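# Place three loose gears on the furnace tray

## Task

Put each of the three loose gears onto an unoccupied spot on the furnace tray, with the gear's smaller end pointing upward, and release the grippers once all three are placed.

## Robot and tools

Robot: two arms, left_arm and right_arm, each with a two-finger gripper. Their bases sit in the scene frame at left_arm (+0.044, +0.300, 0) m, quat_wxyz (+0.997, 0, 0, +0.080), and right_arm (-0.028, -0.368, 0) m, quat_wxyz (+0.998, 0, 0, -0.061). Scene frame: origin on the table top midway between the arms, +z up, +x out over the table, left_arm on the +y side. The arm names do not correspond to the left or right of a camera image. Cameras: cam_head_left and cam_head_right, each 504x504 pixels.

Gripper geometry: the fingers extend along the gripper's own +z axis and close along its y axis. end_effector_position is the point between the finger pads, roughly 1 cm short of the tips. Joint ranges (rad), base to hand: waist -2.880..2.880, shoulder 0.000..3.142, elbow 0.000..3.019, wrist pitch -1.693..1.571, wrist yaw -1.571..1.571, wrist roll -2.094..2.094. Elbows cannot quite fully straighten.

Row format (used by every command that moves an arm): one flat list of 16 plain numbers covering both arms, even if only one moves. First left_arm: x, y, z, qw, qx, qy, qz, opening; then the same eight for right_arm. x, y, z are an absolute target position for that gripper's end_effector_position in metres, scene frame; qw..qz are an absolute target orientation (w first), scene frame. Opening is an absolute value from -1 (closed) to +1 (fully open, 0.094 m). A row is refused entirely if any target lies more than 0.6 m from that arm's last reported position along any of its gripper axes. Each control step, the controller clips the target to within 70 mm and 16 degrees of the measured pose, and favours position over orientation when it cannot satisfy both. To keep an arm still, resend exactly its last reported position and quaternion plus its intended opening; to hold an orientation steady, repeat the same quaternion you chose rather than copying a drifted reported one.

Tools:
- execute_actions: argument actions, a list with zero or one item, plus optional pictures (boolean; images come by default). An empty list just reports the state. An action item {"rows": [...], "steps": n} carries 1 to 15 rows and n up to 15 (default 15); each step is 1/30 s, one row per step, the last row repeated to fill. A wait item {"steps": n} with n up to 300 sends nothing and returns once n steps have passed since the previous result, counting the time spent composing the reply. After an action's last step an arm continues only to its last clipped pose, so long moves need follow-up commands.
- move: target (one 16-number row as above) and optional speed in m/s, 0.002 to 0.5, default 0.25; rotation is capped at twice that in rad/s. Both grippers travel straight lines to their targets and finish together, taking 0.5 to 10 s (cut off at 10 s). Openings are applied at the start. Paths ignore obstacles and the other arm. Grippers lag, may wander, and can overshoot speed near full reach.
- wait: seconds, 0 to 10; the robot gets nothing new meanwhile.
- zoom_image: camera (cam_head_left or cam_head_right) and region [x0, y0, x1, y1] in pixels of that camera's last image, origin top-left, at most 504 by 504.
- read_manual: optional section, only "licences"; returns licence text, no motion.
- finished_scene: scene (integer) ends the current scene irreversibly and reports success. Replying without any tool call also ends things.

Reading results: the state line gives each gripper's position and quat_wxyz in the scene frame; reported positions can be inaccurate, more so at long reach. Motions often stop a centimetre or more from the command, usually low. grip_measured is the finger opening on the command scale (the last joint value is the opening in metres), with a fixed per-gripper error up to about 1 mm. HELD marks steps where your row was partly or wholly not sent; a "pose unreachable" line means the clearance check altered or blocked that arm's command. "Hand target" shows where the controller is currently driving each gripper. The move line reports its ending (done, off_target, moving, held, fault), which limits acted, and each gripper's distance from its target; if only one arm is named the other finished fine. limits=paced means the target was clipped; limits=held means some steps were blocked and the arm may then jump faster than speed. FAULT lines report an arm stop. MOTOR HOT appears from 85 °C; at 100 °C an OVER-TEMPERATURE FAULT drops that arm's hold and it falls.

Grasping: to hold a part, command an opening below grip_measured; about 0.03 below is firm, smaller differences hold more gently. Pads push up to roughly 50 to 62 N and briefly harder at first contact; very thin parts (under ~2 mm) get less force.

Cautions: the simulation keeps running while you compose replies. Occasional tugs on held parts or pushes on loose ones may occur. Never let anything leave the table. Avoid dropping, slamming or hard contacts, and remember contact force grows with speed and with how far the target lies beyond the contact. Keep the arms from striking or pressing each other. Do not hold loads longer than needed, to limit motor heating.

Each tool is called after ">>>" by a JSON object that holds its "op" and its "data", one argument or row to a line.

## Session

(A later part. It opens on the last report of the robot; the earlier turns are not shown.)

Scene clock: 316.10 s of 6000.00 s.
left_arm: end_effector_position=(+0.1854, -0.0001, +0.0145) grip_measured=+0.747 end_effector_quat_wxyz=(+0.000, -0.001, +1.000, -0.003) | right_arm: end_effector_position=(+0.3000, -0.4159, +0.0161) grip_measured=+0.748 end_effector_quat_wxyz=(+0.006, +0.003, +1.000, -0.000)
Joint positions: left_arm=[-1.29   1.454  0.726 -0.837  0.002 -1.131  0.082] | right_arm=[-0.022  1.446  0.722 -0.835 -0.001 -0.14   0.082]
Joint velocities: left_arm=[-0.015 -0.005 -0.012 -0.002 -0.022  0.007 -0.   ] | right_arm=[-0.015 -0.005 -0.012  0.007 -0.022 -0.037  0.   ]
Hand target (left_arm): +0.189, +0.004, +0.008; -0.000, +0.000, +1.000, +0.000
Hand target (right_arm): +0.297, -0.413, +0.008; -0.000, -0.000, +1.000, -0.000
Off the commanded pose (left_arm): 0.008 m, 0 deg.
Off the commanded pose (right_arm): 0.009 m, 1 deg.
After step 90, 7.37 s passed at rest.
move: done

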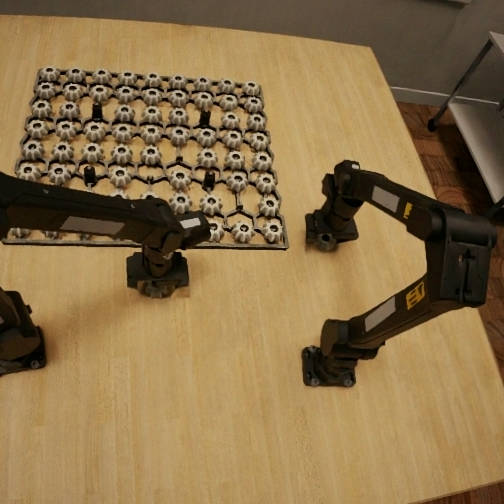

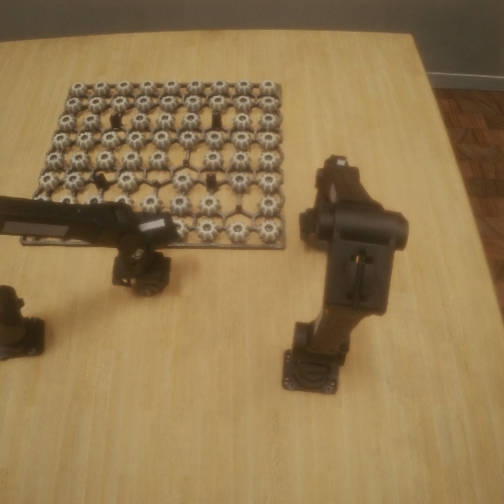

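>>> {"op": "move", "data": {
  "target": [0.189,0.003,0.008,0,0,1,0,0.32,0.2915,-0.4155,0.007,0,0,1,0,0.6],
  "speed": 0.03
}}

>>> {"op": "execute_actions", "data": {
  "actions": [
    {"rows": [[0.189,0.003,0.008,0,0,1,0,0.28,0.2915,-0.4155,0.007,0,0,1,0,0.5],[0.189,0.003,0.008,0,0,1,0,0.25,0.2915,-0.4155,0.007,0,0,1,0,0.42],[0.189,0.003,0.008,0,0,1,0,0.22,0.2915,-0.4155,0.007,0,0,1,0,0.36],[0.189,0.003,0.008,0,0,1,0,0.2,0.2915,-0.4155,0.007,0,0,1,0,0.31],[0.189,0.003,0.008,0,0,1,0,0.18,0.2915,-0.4155,0.007,0,0,1,0,0.27],[0.189,0.003,0.008,0,0,1,0,0.16,0.2915,-0.4155,0.007,0,0,1,0,0.24],[0.189,0.003,0.008,0,0,1,0,0.14,0.2915,-0.4155,0.007,0,0,1,0,0.21],[0.189,0.003,0.008,0,0,1,0,0.12,0.2915,-0.4155,0.007,0,0,1,0,0.19],[0.189,0.003,0.008,0,0,1,0,0.10,0.2915,-0.4155,0.007,0,0,1,0,0.17],[0.189,0.003,0.008,0,0,1,0,0.08,0.2915,-0.4155,0.007,0,0,1,0,0.15],[0.189,0.003,0.008,0,0,1,0,0.05,0.2915,-0.4155,0.007,0,0,1,0,0.12],[0.189,0.003,0.008,0,0,1,0,0.02,0.2915,-0.4155,0.007,0,0,1,0,0.09],[0.189,0.003,0.008,0,0,1,0,0.0,0.2915,-0.4155,0.007,0,0,1,0,0.05],[0.189,0.003,0.008,0,0,1,0,0.0,0.2915,-0.4155,0.007,0,0,1,0,0.0]], "steps": 15}
  ]
}}

>>> {"op": "zoom_image", "data": {
  "camera": "cam_head_left",
  "region": [280,170,380,270]
}}

>>> {"op": "zoom_image", "data": {
  "camera": "cam_head_left",
  "region": [110,220,210,320]
}}

Scene clock: 325.53 s of 6000.00 s.
left_arm: end_effector_position=(+0.1854, -0.0001, +0.0145) grip_measured=+0.323 end_effector_quat_wxyz=(+0.000, -0.001, +1.000, -0.003) | right_arm: end_effector_position=(+0.2943, -0.4151, +0.0122) grip_measured=+0.602 end_effector_quat_wxyz=(+0.002, +0.003, +1.000, +0.000)
Joint positions: left_arm=[-1.29   1.454  0.726 -0.837  0.002 -1.13   0.062] | right_arm=[-0.022  1.446  0.709 -0.831 -0.001 -0.14   0.075]
Joint velocities: left_arm=[-0.005  0.015 -0.007 -0.002 -0.037 -0.066  0.   ] | right_arm=[-0.005 -0.005 -0.007 -0.002  0.022  0.007 -0.   ]
Hand target (left_arm): +0.189, +0.003, +0.008; -0.000, -0.000, +1.000, +0.000
Hand target (right_arm): +0.291, -0.416, +0.007; +0.000, +0.000, +1.000, -0.000
Off the commanded pose (left_arm): 0.008 m, 0 deg.
Off the commanded pose (right_arm): 0.006 m, 0 deg.
After step 90, 5.67 s passed at rest.
move: done

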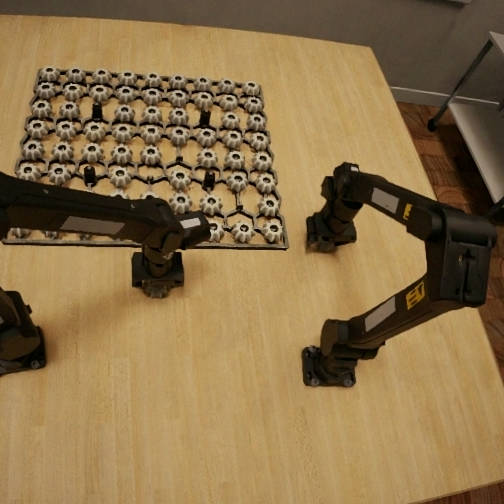

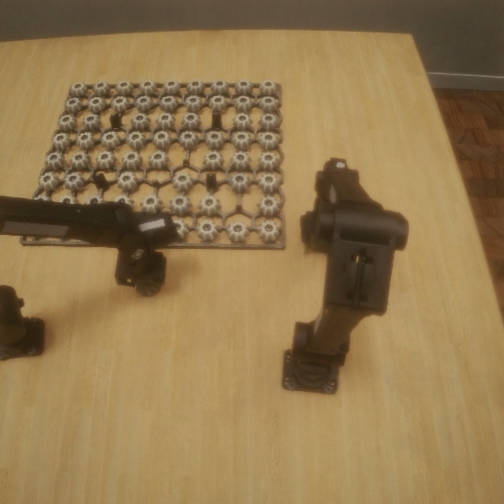

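Scene clock: 326.03 s of 6000.00 s.
left_arm: end_effector_position=(+0.1856, -0.0005, +0.0145) grip_measured=+0.201 end_effector_quat_wxyz=(+0.000, -0.000, +1.000, -0.004) | right_arm: end_effector_position=(+0.2946, -0.4159, +0.0122) grip_measured=+0.185 end_effector_quat_wxyz=(+0.002, +0.003, +1.000, -0.002)
Joint positions: left_arm=[-1.29   1.454  0.726 -0.835  0.002 -1.13   0.056] | right_arm=[-0.022  1.446  0.709 -0.829  0.003 -0.14   0.056]
Joint velocities: left_arm=[-0.015 -0.015  0.002  0.007 -0.007 -0.037 -0.001] | right_arm=[-0.015 -0.005 -0.017 -0.007 -0.022  0.037 -0.001]
Hand target (left_arm): +0.189, +0.003, +0.008; +0.000, +0.000, +1.000, +0.000
Hand target (right_arm): +0.291, -0.416, +0.007; +0.000, +0.000, +1.000, -0.000
Off the commanded pose (left_arm): 0.008 m, 0 deg.
Off the commanded pose (right_arm): 0.006 m, 0 deg.
Steps of this call (steps 1 to 15: all 15 steps of this action). Readings (end_effector_position):
1: left_arm (+0.1854, -0.0001, +0.0145) | right_arm (+0.2944, -0.4151, +0.0122)
2: left_arm (+0.1855, -0.0002, +0.0145) | right_arm (+0.2944, -0.4151, +0.0122)
4: left_arm (+0.1856, -0.0005, +0.0145) | right_arm (+0.2945, -0.4156, +0.0122)
8: left_arm (+0.1856, -0.0005, +0.0145) | right_arm (+0.2945, -0.4159, +0.0122)
15: the state above

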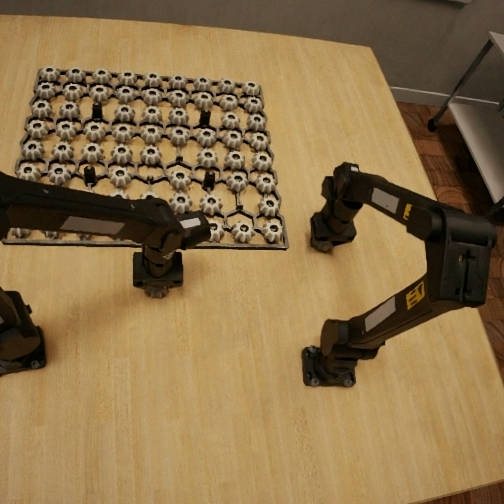

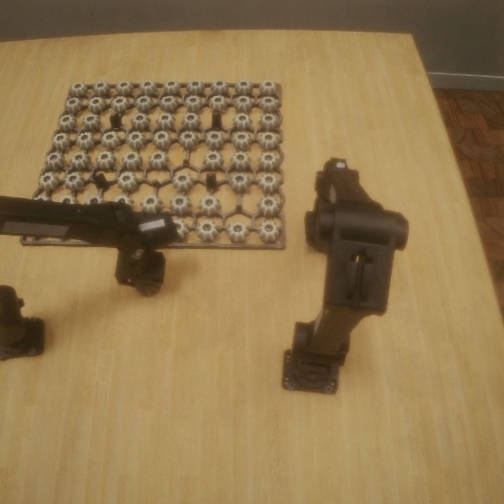

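Region (280, 170, 380, 270) of cam_head_left's 504x504 image, scaled by 5.040, with more detail than that image has.

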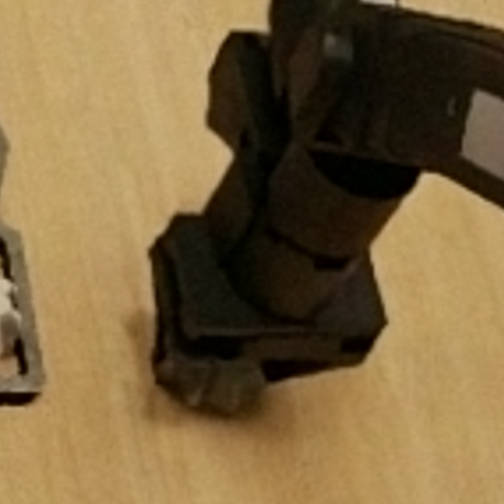

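Region (110, 220, 210, 320) of cam_head_left's 504x504 image, scaled by 5.040, with more detail than that image has.

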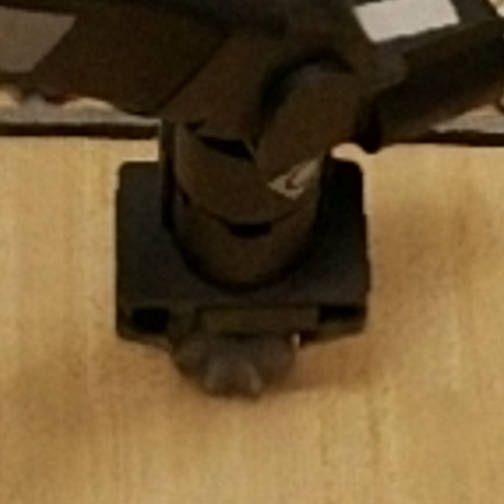

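>>> {"op": "move", "data": {
  "target": [0.20,0.003,0.16,0,0,1,0,0.0,0.30,-0.41,0.16,0,0,1,0,0.0],
  "speed": 0.15
}}

>>> {"op": "move", "data": {
  "target": [0.4803,0.0098,0.17,0,0,1,0,0.0,0.398,-0.2003,0.17,0,0,1,0,0.0],
  "speed": 0.2
}}

>>> {"op": "move", "data": {
  "target": [0.4803,0.0098,0.054,0,0,1,0,0.0,0.398,-0.2003,0.054,0,0,1,0,0.0],
  "speed": 0.08
}}

>>> {"op": "zoom_image", "data": {
  "camera": "cam_head_left",
  "region": [195,150,295,250]
}}

>>> {"op": "zoom_image", "data": {
  "camera": "cam_head_left",
  "region": [100,130,200,230]
}}

>>> {"op": "zoom_image", "data": {
  "camera": "cam_head_right",
  "region": [190,150,290,250]
}}

>>> {"op": "zoom_image", "data": {
  "camera": "cam_head_right",
  "region": [100,130,200,230]
}}

Scene clock: 334.50 s of 6000.00 s.
left_arm: end_effector_position=(+0.1859, +0.0207, +0.1275) grip_measured=+0.201 end_effector_quat_wxyz=(-0.018, -0.001, +0.999, +0.035) | right_arm: end_effector_position=(+0.2772, -0.4112, +0.1302) grip_measured=+0.185 end_effector_quat_wxyz=(-0.037, +0.002, +0.999, +0.004)
Joint positions: left_arm=[-1.261  1.278  0.902 -1.275  0.001 -1.102  0.056] | right_arm=[-0.016  1.257  0.892 -1.28   0.002 -0.136  0.056]
Joint velocities: left_arm=[-0.015 -0.005  0.002 -0.007  0.022  0.051 -0.   ] | right_arm=[-0.005  0.005  0.007 -0.007  0.095 -0.007  0.001]
Hand target (left_arm): +0.200, +0.003, +0.159; +0.000, -0.000, +1.000, +0.000
Hand target (right_arm): +0.299, -0.410, +0.160; +0.000, -0.000, +1.000, +0.000
Off the commanded pose (left_arm): 0.040 m, 5 deg.
Off the commanded pose (right_arm): 0.038 m, 4 deg.
After step 90, 4.07 s passed at rest.
move: off_target (left_arm, right_arm)

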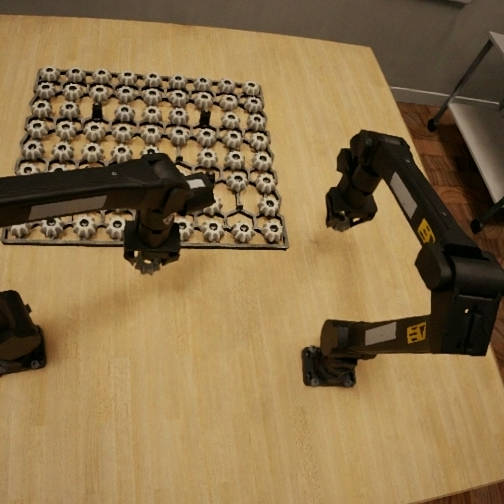

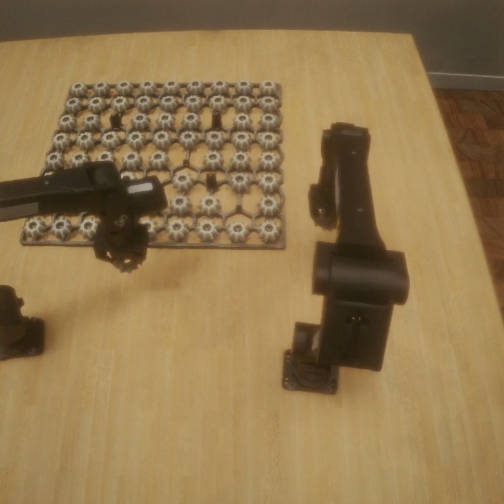

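Scene clock: 336.50 s of 6000.00 s.
left_arm: end_effector_position=(+0.4603, +0.0223, +0.1398) grip_measured=+0.201 end_effector_quat_wxyz=(-0.027, -0.007, +0.999, +0.020) | right_arm: end_effector_position=(+0.3722, -0.2087, +0.1448) grip_measured=+0.185 end_effector_quat_wxyz=(-0.026, -0.004, +1.000, -0.013)
Joint positions: left_arm=[-0.75   1.734  1.448 -1.352 -0.003 -0.603  0.056] | right_arm=[ 0.504  1.55   1.23  -1.308  0.005  0.373  0.056]
Joint velocities: left_arm=[ 0.005 -0.005  0.007  0.002 -0.007 -0.022 -0.   ] | right_arm=[-0.005 -0.005 -0.012  0.002  0.066  0.022 -0.001]
Hand target (left_arm): +0.479, +0.011, +0.168; -0.001, -0.001, +1.000, +0.002
Hand target (right_arm): +0.393, -0.200, +0.169; +0.001, -0.000, +1.000, -0.004
Off the commanded pose (left_arm): 0.038 m, 4 deg.
Off the commanded pose (right_arm): 0.037 m, 3 deg.
move: off_target (left_arm, right_arm)

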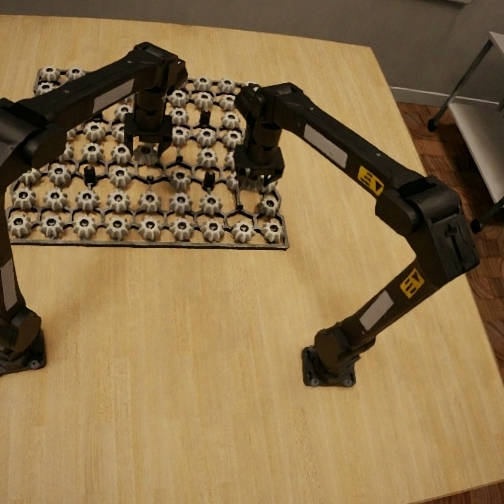

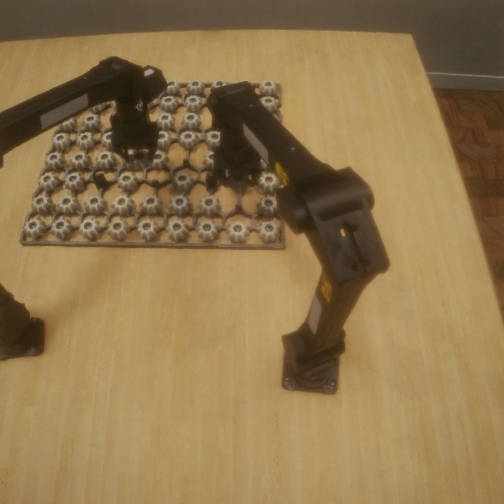

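Scene clock: 338.07 s of 6000.00 s.
left_arm: end_effector_position=(+0.4754, +0.0121, +0.0521) grip_measured=+0.201 end_effector_quat_wxyz=(-0.007, -0.006, +1.000, +0.006) | right_arm: end_effector_position=(+0.3942, -0.1994, +0.0545) grip_measured=+0.185 end_effector_quat_wxyz=(-0.005, -0.004, +1.000, -0.003)
Joint positions: left_arm=[-0.75   1.835  1.343 -1.097 -0.003 -0.601  0.056] | right_arm=[ 0.504  1.681  1.133 -1.034  0.002  0.373  0.056]
Joint velocities: left_arm=[ 0.005 -0.024 -0.002  0.007 -0.081 -0.037 -0.   ] | right_arm=[ 0.005 -0.005 -0.002 -0.022 -0.095 -0.037  0.001]
Hand target (left_arm): +0.479, +0.010, +0.054; -0.000, -0.000, +1.000, -0.000
Hand target (right_arm): +0.397, -0.200, +0.054; -0.000, -0.000, +1.000, +0.000
Off the commanded pose (left_arm): 0.006 m, 1 deg.
Off the commanded pose (right_arm): 0.004 m, 1 deg.
move: done

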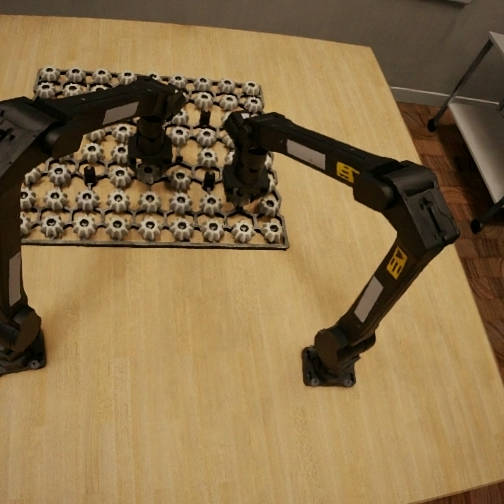

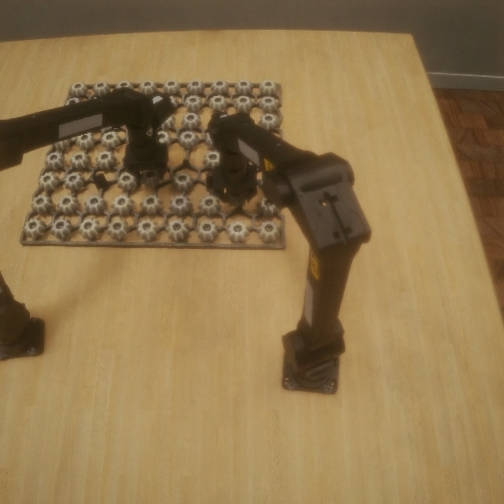

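Region (195, 150, 295, 250) of cam_head_left's 504x504 image, scaled by 5.040, with more detail than that image has.

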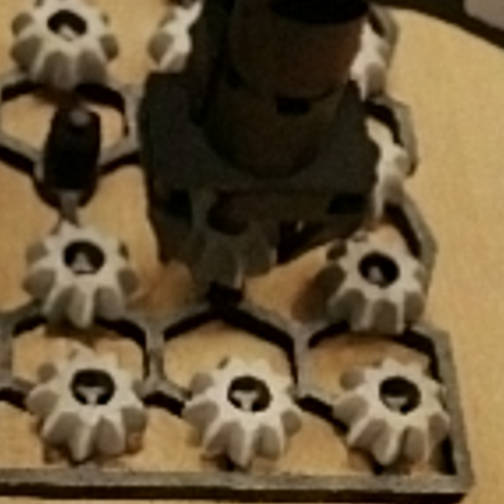

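Region (100, 130, 200, 230) of cam_head_left's 504x504 image, scaled by 5.040, with more detail than that image has.

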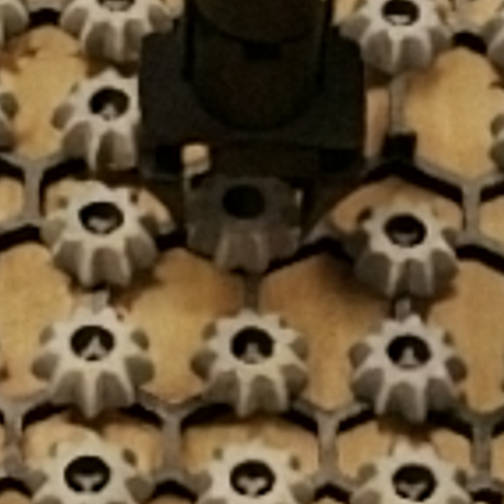

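Region (190, 150, 290, 250) of cam_head_right's 504x504 image, scaled by 5.040, with more detail than that image has.

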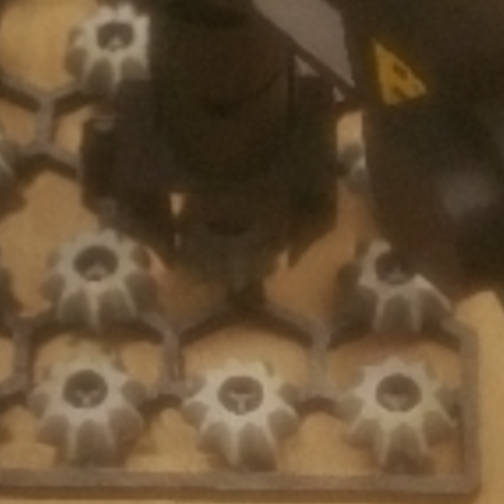

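Region (100, 130, 200, 230) of cam_head_right's 504x504 image, scaled by 5.040, with more detail than that image has.

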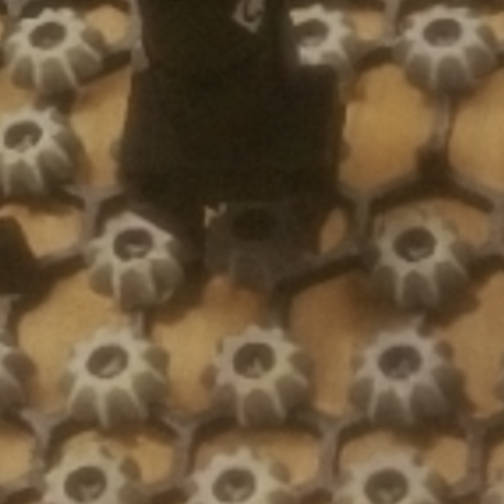

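>>> {"op": "zoom_image", "data": {
  "camera": "cam_head_left",
  "region": [200,175,280,225]
}}

>>> {"op": "zoom_image", "data": {
  "camera": "cam_head_right",
  "region": [198,175,278,225]
}}

Region (200, 175, 280, 225) of cam_head_left's 504x504 image, scaled by 6.300, with more detail than that image has; it fills the top 315 rows of this view, and the rest is white.

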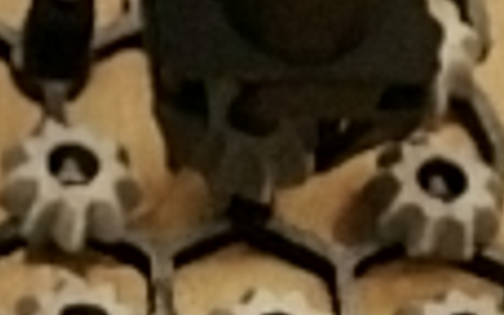

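Region (198, 175, 278, 225) of cam_head_right's 504x504 image, scaled by 6.300, with more detail than that image has; it fills the top 315 rows of this view, and the rest is white.

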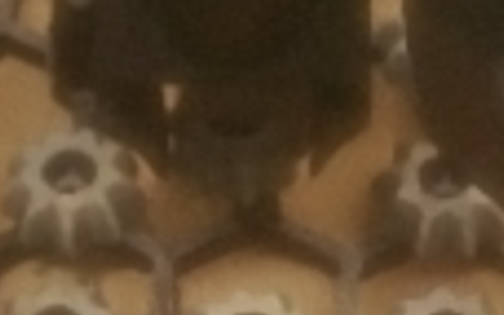

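>>> {"op": "move", "data": {
  "target": [0.4799,-0.0001,0.0521,0.0102,0,0.9999,-0.007,0.0,0.388,-0.2121,0.046,-0.0141,0,0.9999,-0.0053,0.0],
  "speed": 0.02
}}

>>> {"op": "zoom_image", "data": {
  "camera": "cam_head_left",
  "region": [200,175,280,225]
}}

>>> {"op": "zoom_image", "data": {
  "camera": "cam_head_right",
  "region": [198,175,278,225]
}}

>>> {"op": "zoom_image", "data": {
  "camera": "cam_head_left",
  "region": [100,130,200,230]
}}

>>> {"op": "zoom_image", "data": {
  "camera": "cam_head_right",
  "region": [100,130,200,230]
}}

Scene clock: 375.73 s of 6000.00 s.
left_arm: end_effector_position=(+0.4809, +0.0078, +0.0521) grip_measured=+0.201 end_effector_quat_wxyz=(+0.005, -0.005, +1.000, -0.002) | right_arm: end_effector_position=(+0.3864, -0.2082, +0.0471) grip_measured=+0.185 end_effector_quat_wxyz=(-0.016, -0.001, +1.000, -0.007)
Joint positions: left_arm=[-0.751  1.835  1.343 -1.069 -0.002 -0.601  0.056] | right_arm=[ 0.493  1.681  1.11  -1.034  0.002  0.367  0.056]
Joint velocities: left_arm=[-0.015 -0.005 -0.002 -0.002 -0.051 -0.037  0.   ] | right_arm=[ 0.005  0.005  0.002  0.012  0.037 -0.154 -0.001]
Hand target (left_arm): +0.480, -0.000, +0.052; +0.010, -0.000, +1.000, -0.007
Hand target (right_arm): +0.388, -0.212, +0.046; -0.014, +0.000, +1.000, -0.005
Off the commanded pose (left_arm): 0.008 m, 1 deg.
Off the commanded pose (right_arm): 0.004 m, 0 deg.
After step 90, 33.33 s passed at rest.
move: done

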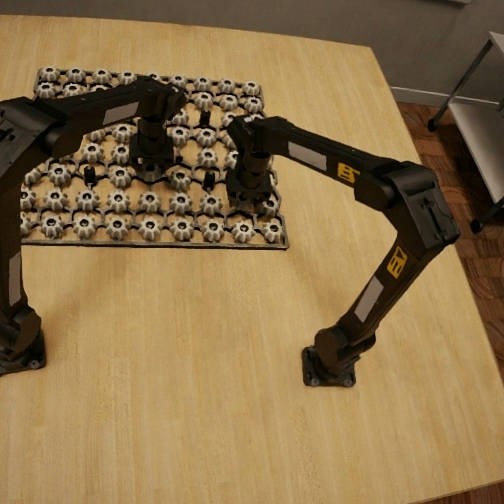

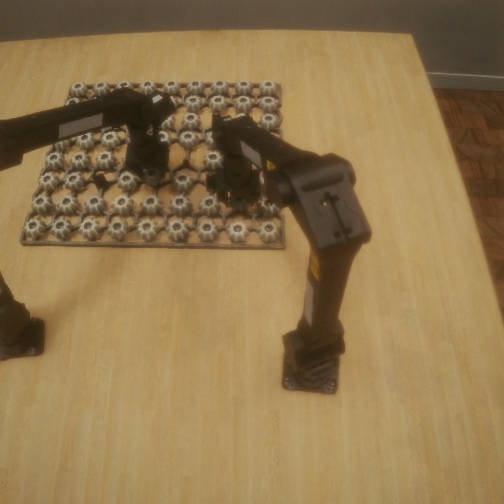

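Region (200, 175, 280, 225) of cam_head_left's 504x504 image, scaled by 6.300, with more detail than that image has; it fills the top 315 rows of this view, and the rest is white.

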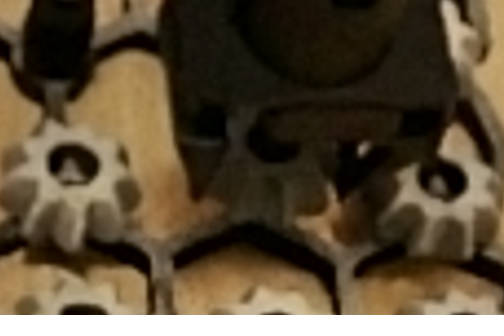

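Region (198, 175, 278, 225) of cam_head_right's 504x504 image, scaled by 6.300, with more detail than that image has; it fills the top 315 rows of this view, and the rest is white.

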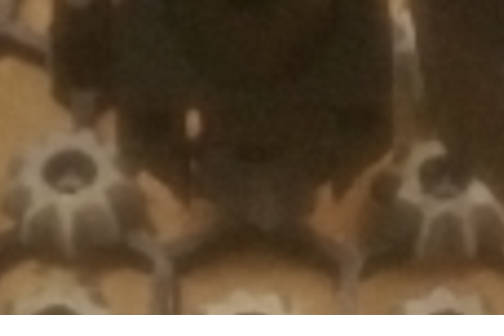

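Region (100, 130, 200, 230) of cam_head_left's 504x504 image, scaled by 5.040, with more detail than that image has.

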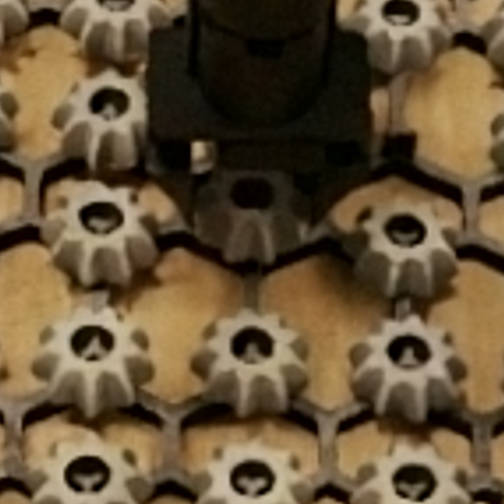

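Region (100, 130, 200, 230) of cam_head_right's 504x504 image, scaled by 5.040, with more detail than that image has.

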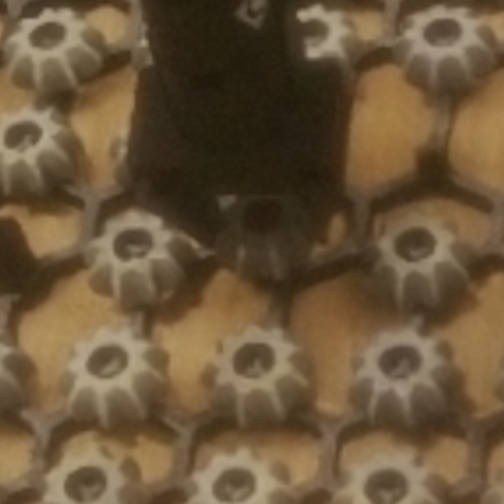

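>>> {"op": "move", "data": {
  "target": [0.4808,0.0011,0.0254,-0.0033,0,1,0.0022,0.0,0.3887,-0.2073,0.0213,-0.0073,0,1,-0.0028,0.0],
  "speed": 0.014
}}

>>> {"op": "zoom_image", "data": {
  "camera": "cam_head_left",
  "region": [200,175,280,225]
}}

>>> {"op": "zoom_image", "data": {
  "camera": "cam_head_left",
  "region": [100,130,200,230]
}}

Scene clock: 391.07 s of 6000.00 s.
left_arm: end_effector_position=(+0.4809, +0.0071, +0.0303) grip_measured=+0.201 end_effector_quat_wxyz=(-0.007, -0.005, +1.000, +0.004) | right_arm: end_effector_position=(+0.3884, -0.2074, +0.0281) grip_measured=+0.185 end_effector_quat_wxyz=(-0.007, -0.001, +1.000, -0.004)
Joint positions: left_arm=[-0.751  1.878  1.343 -1.052  0.    -0.601  0.056] | right_arm=[ 0.493  1.704  1.081 -0.963  0.002  0.367  0.056]
Joint velocities: left_arm=[-0.005 -0.005 -0.012 -0.002 -0.037 -0.066  0.   ] | right_arm=[ 0.005 -0.015  0.002  0.002 -0.007  0.022 -0.   ]
Hand target (left_arm): +0.480, +0.001, +0.026; -0.003, +0.000, +1.000, +0.002
Hand target (right_arm): +0.388, -0.207, +0.021; -0.007, +0.000, +1.000, -0.003
Off the commanded pose (left_arm): 0.008 m, 1 deg.
Off the commanded pose (right_arm): 0.007 m, 0 deg.
After step 90, 10.13 s passed at rest.
move: done

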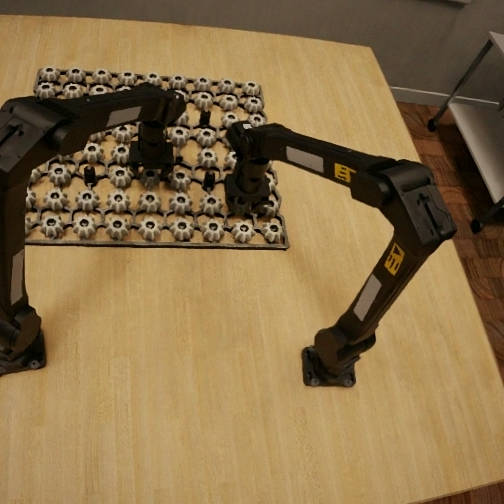

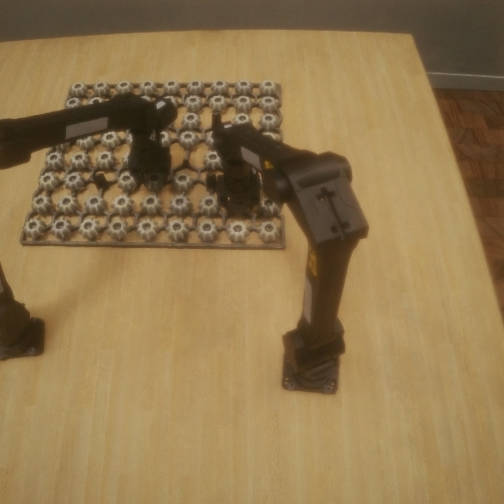

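Region (200, 175, 280, 225) of cam_head_left's 504x504 image, scaled by 6.300, with more detail than that image has; it fills the top 315 rows of this view, and the rest is white.

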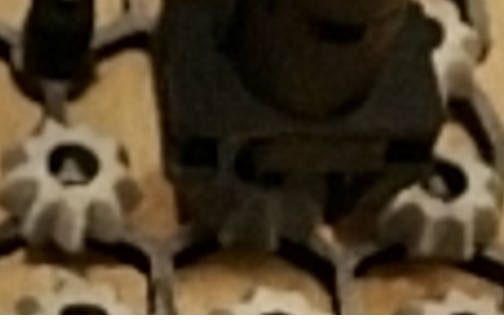

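Region (100, 130, 200, 230) of cam_head_left's 504x504 image, scaled by 5.040, with more detail than that image has.

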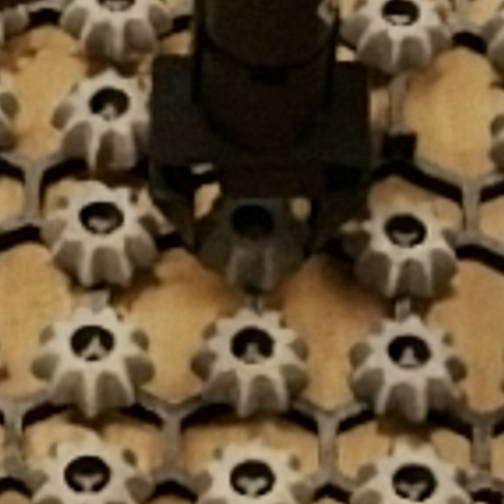

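>>> {"op": "execute_actions", "data": {
  "actions": [
    {"rows": [[0.4809,0.0071,0.0303,-0.007,-0.005,1,0.004,0.1,0.3884,-0.2074,0.0203,-0.0085,0,1,-0.0032,0.0],[0.4809,0.0071,0.0303,-0.007,-0.005,1,0.004,0.18,0.3882,-0.2075,0.0195,-0.0095,0,1,-0.0036,0.0],[0.4809,0.0071,0.0303,-0.007,-0.005,1,0.004,0.21,0.388,-0.2076,0.0187,-0.0105,0,1,-0.004,0.0],[0.4809,0.0071,0.0303,-0.007,-0.005,1,0.004,0.24,0.3878,-0.2076,0.018,-0.0112,0,1,-0.0043,0.0],[0.4809,0.0071,0.0303,-0.007,-0.005,1,0.004,0.28,0.3877,-0.2077,0.0171,-0.012,0,1,-0.0046,0.0],[0.4809,0.0071,0.0303,-0.007,-0.005,1,0.004,0.33,0.3877,-0.2077,0.0171,-0.012,0,1,-0.0046,0.0],[0.4809,0.0071,0.0303,-0.007,-0.005,1,0.004,0.4,0.3877,-0.2077,0.0171,-0.012,0,1,-0.0046,0.0]], "steps": 12}
  ],
  "pictures": false
}}

>>> {"op": "execute_actions", "data": {
  "actions": [
    {"rows": [[0.4809,0.0071,0.0303,-0.007,-0.005,1,0.004,0.4,0.388,-0.2075,0.025,-0.009,0,1,-0.004,0.1],[0.4809,0.0071,0.0303,-0.007,-0.005,1,0.004,0.4,0.388,-0.2075,0.025,-0.009,0,1,-0.004,0.17],[0.4809,0.0071,0.0303,-0.007,-0.005,1,0.004,0.4,0.388,-0.2075,0.025,-0.009,0,1,-0.004,0.2],[0.4809,0.0071,0.0303,-0.007,-0.005,1,0.004,0.4,0.388,-0.2075,0.025,-0.009,0,1,-0.004,0.23],[0.4809,0.0071,0.0303,-0.007,-0.005,1,0.004,0.4,0.388,-0.2075,0.025,-0.009,0,1,-0.004,0.27],[0.4809,0.0071,0.0303,-0.007,-0.005,1,0.004,0.4,0.388,-0.2075,0.025,-0.009,0,1,-0.004,0.32],[0.4809,0.0071,0.0303,-0.007,-0.005,1,0.004,0.4,0.388,-0.2075,0.025,-0.009,0,1,-0.004,0.39]], "steps": 12}
  ],
  "pictures": false
}}

>>> {"op": "move", "data": {
  "target": [0.4905,0.0007,0.12,0.066,0,0.9966,-0.044,0.4,0.4005,-0.2027,0.115,0.086,0,0.9957,0.033,0.39],
  "speed": 0.08
}}

>>> {"op": "zoom_image", "data": {
  "camera": "cam_head_left",
  "region": [90,140,290,240]
}}

>>> {"op": "zoom_image", "data": {
  "camera": "cam_head_right",
  "region": [90,140,290,240]
}}

Scene clock: 405.23 s of 6000.00 s.
left_arm: end_effector_position=(+0.4808, +0.0071, +0.0303) grip_measured=+0.397 end_effector_quat_wxyz=(-0.007, -0.005, +1.000, +0.004) | right_arm: end_effector_position=(+0.3883, -0.2074, +0.0278) grip_measured=+0.185 end_effector_quat_wxyz=(-0.007, -0.001, +1.000, -0.004)
Joint positions: left_arm=[-0.751  1.878  1.343 -1.052  0.    -0.601  0.066] | right_arm=[ 0.493  1.705  1.081 -0.963  0.002  0.367  0.056]
Joint velocities: left_arm=[-0.005 -0.005  0.007 -0.017  0.11  -0.066 -0.   ] | right_arm=[-0.005  0.005  0.002 -0.007  0.066 -0.051 -0.001]
Hand target (left_arm): +0.481, +0.007, +0.030; -0.007, -0.005, +1.000, +0.004
Hand target (right_arm): +0.387, -0.208, +0.017; -0.012, +0.000, +1.000, -0.005
Off the commanded pose (left_arm): 0.000 m, 0 deg.
Off the commanded pose (right_arm): 0.011 m, 1 deg.
Steps of this call (steps 1 to 90: nothing new was sent; then 10.77 s passed at rest; steps 91 to 102: all 12 steps of this action). Readings (end_effector_position):
91: left_arm (+0.4809, +0.0071, +0.0303) | right_arm (+0.3884, -0.2074, +0.0281)
92: left_arm (+0.4809, +0.0071, +0.0303) | right_arm (+0.3884, -0.2074, +0.0281)
94: left_arm (+0.4808, +0.0071, +0.0303) | right_arm (+0.3884, -0.2074, +0.0279)
98: left_arm (+0.4808, +0.0071, +0.0303) | right_arm (+0.3883, -0.2074, +0.0278)
102: the state above

Scene clock: 405.63 s of 6000.00 s.
left_arm: end_effector_position=(+0.4808, +0.0071, +0.0303) grip_measured=+0.397 end_effector_quat_wxyz=(-0.007, -0.005, +1.000, +0.004) | right_arm: end_effector_position=(+0.3883, -0.2074, +0.0278) grip_measured=+0.388 end_effector_quat_wxyz=(-0.007, -0.001, +1.000, -0.004)
Joint positions: left_arm=[-0.751  1.878  1.343 -1.052  0.    -0.601  0.066] | right_arm=[ 0.493  1.705  1.081 -0.963  0.002  0.367  0.065]
Joint velocities: left_arm=[-0.015 -0.005 -0.022  0.007  0.066  0.051 -0.001] | right_arm=[-0.005 -0.015 -0.002  0.012  0.007 -0.051 -0.   ]
Hand target (left_arm): +0.481, +0.007, +0.030; -0.007, -0.005, +1.000, +0.004
Hand target (right_arm): +0.388, -0.207, +0.025; -0.009, +0.000, +1.000, -0.004
Off the commanded pose (left_arm): 0.000 m, 0 deg.
Off the commanded pose (right_arm): 0.003 m, 0 deg.
Steps of this call (steps 1 to 12: all 12 steps of this action). Readings (end_effector_position):
1: left_arm (+0.4808, +0.0071, +0.0303) | right_arm (+0.3883, -0.2074, +0.0278)
2: left_arm (+0.4808, +0.0071, +0.0303) | right_arm (+0.3883, -0.2074, +0.0278)
4: left_arm (+0.4808, +0.0071, +0.0303) | right_arm (+0.3883, -0.2074, +0.0278)
8: left_arm (+0.4808, +0.0071, +0.0303) | right_arm (+0.3883, -0.2074, +0.0278)
12: the state above

Scene clock: 407.50 s of 6000.00 s.
left_arm: end_effector_position=(+0.4885, +0.0019, +0.1049) grip_measured=+0.397 end_effector_quat_wxyz=(+0.054, -0.005, +0.998, -0.037) | right_arm: end_effector_position=(+0.3991, -0.2030, +0.1069) grip_measured=+0.388 end_effector_quat_wxyz=(+0.078, -0.001, +0.997, +0.030)
Joint positions: left_arm=[-0.751  1.732  1.343 -1.052  0.    -0.601  0.066] | right_arm=[ 0.493  1.522  1.081 -0.963  0.001  0.367  0.065]
Joint velocities: left_arm=[-0.005  0.005 -0.017  0.002 -0.007 -0.022 -0.001] | right_arm=[ 0.005 -0.015  0.012 -0.002 -0.007 -0.081 -0.   ]
Hand target (left_arm): +0.491, +0.000, +0.120; +0.066, -0.001, +0.997, -0.045
Hand target (right_arm): +0.401, -0.202, +0.114; +0.085, -0.000, +0.996, +0.034
Off the commanded pose (left_arm): 0.015 m, 2 deg.
Off the commanded pose (right_arm): 0.008 m, 1 deg.
move: off_target (left_arm)

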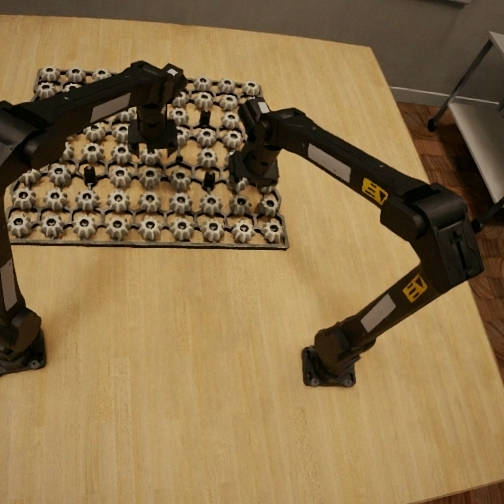

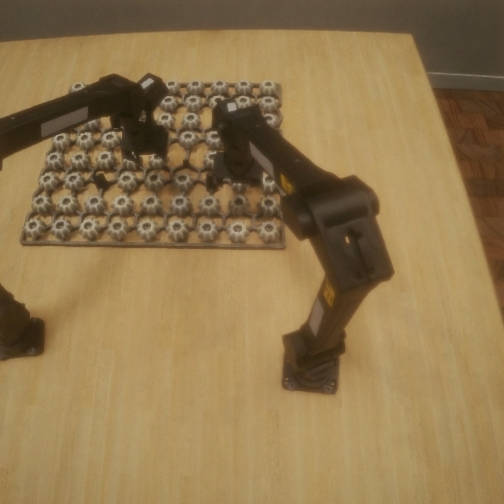

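Region (90, 140, 290, 240) of cam_head_left's 504x504 image, scaled by 2.520, with more detail than that image has.

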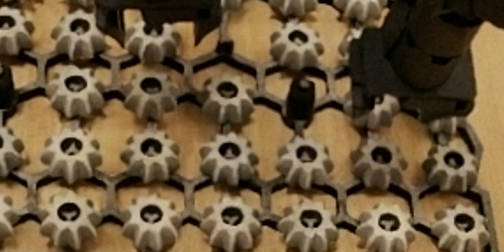

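Region (90, 140, 290, 240) of cam_head_right's 504x504 image, scaled by 2.520, with more detail than that image has.

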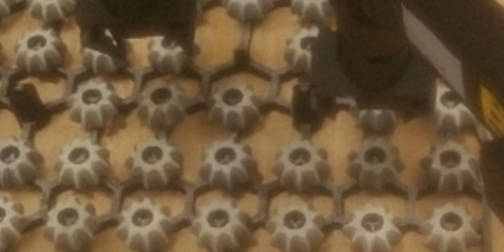

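>>> {"op": "zoom_image", "data": {
  "camera": "cam_head_left",
  "region": [200,175,280,225]
}}

>>> {"op": "zoom_image", "data": {
  "camera": "cam_head_right",
  "region": [198,175,278,225]
}}

Region (200, 175, 280, 225) of cam_head_left's 504x504 image, scaled by 6.300, with more detail than that image has; it fills the top 315 rows of this view, and the rest is white.

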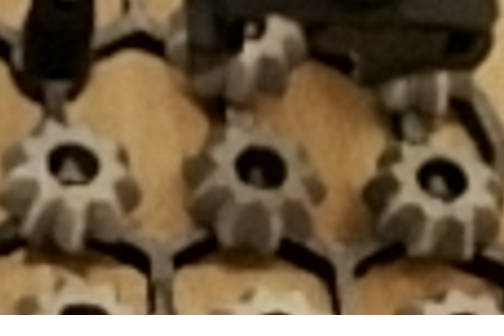

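Region (198, 175, 278, 225) of cam_head_right's 504x504 image, scaled by 6.300, with more detail than that image has; it fills the top 315 rows of this view, and the rest is white.

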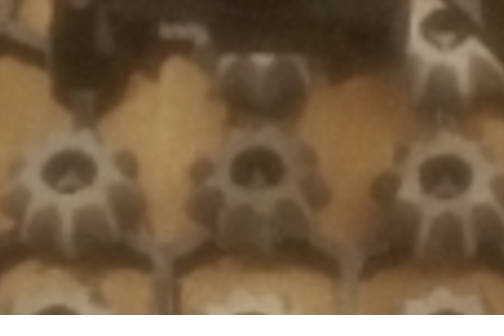

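All three gears are seated on their pegs, small end up, and both grippers have let go.

>>> {"op": "finished_scene", "data": {
  "scene": 2
}}

The scene is finished: the task was done.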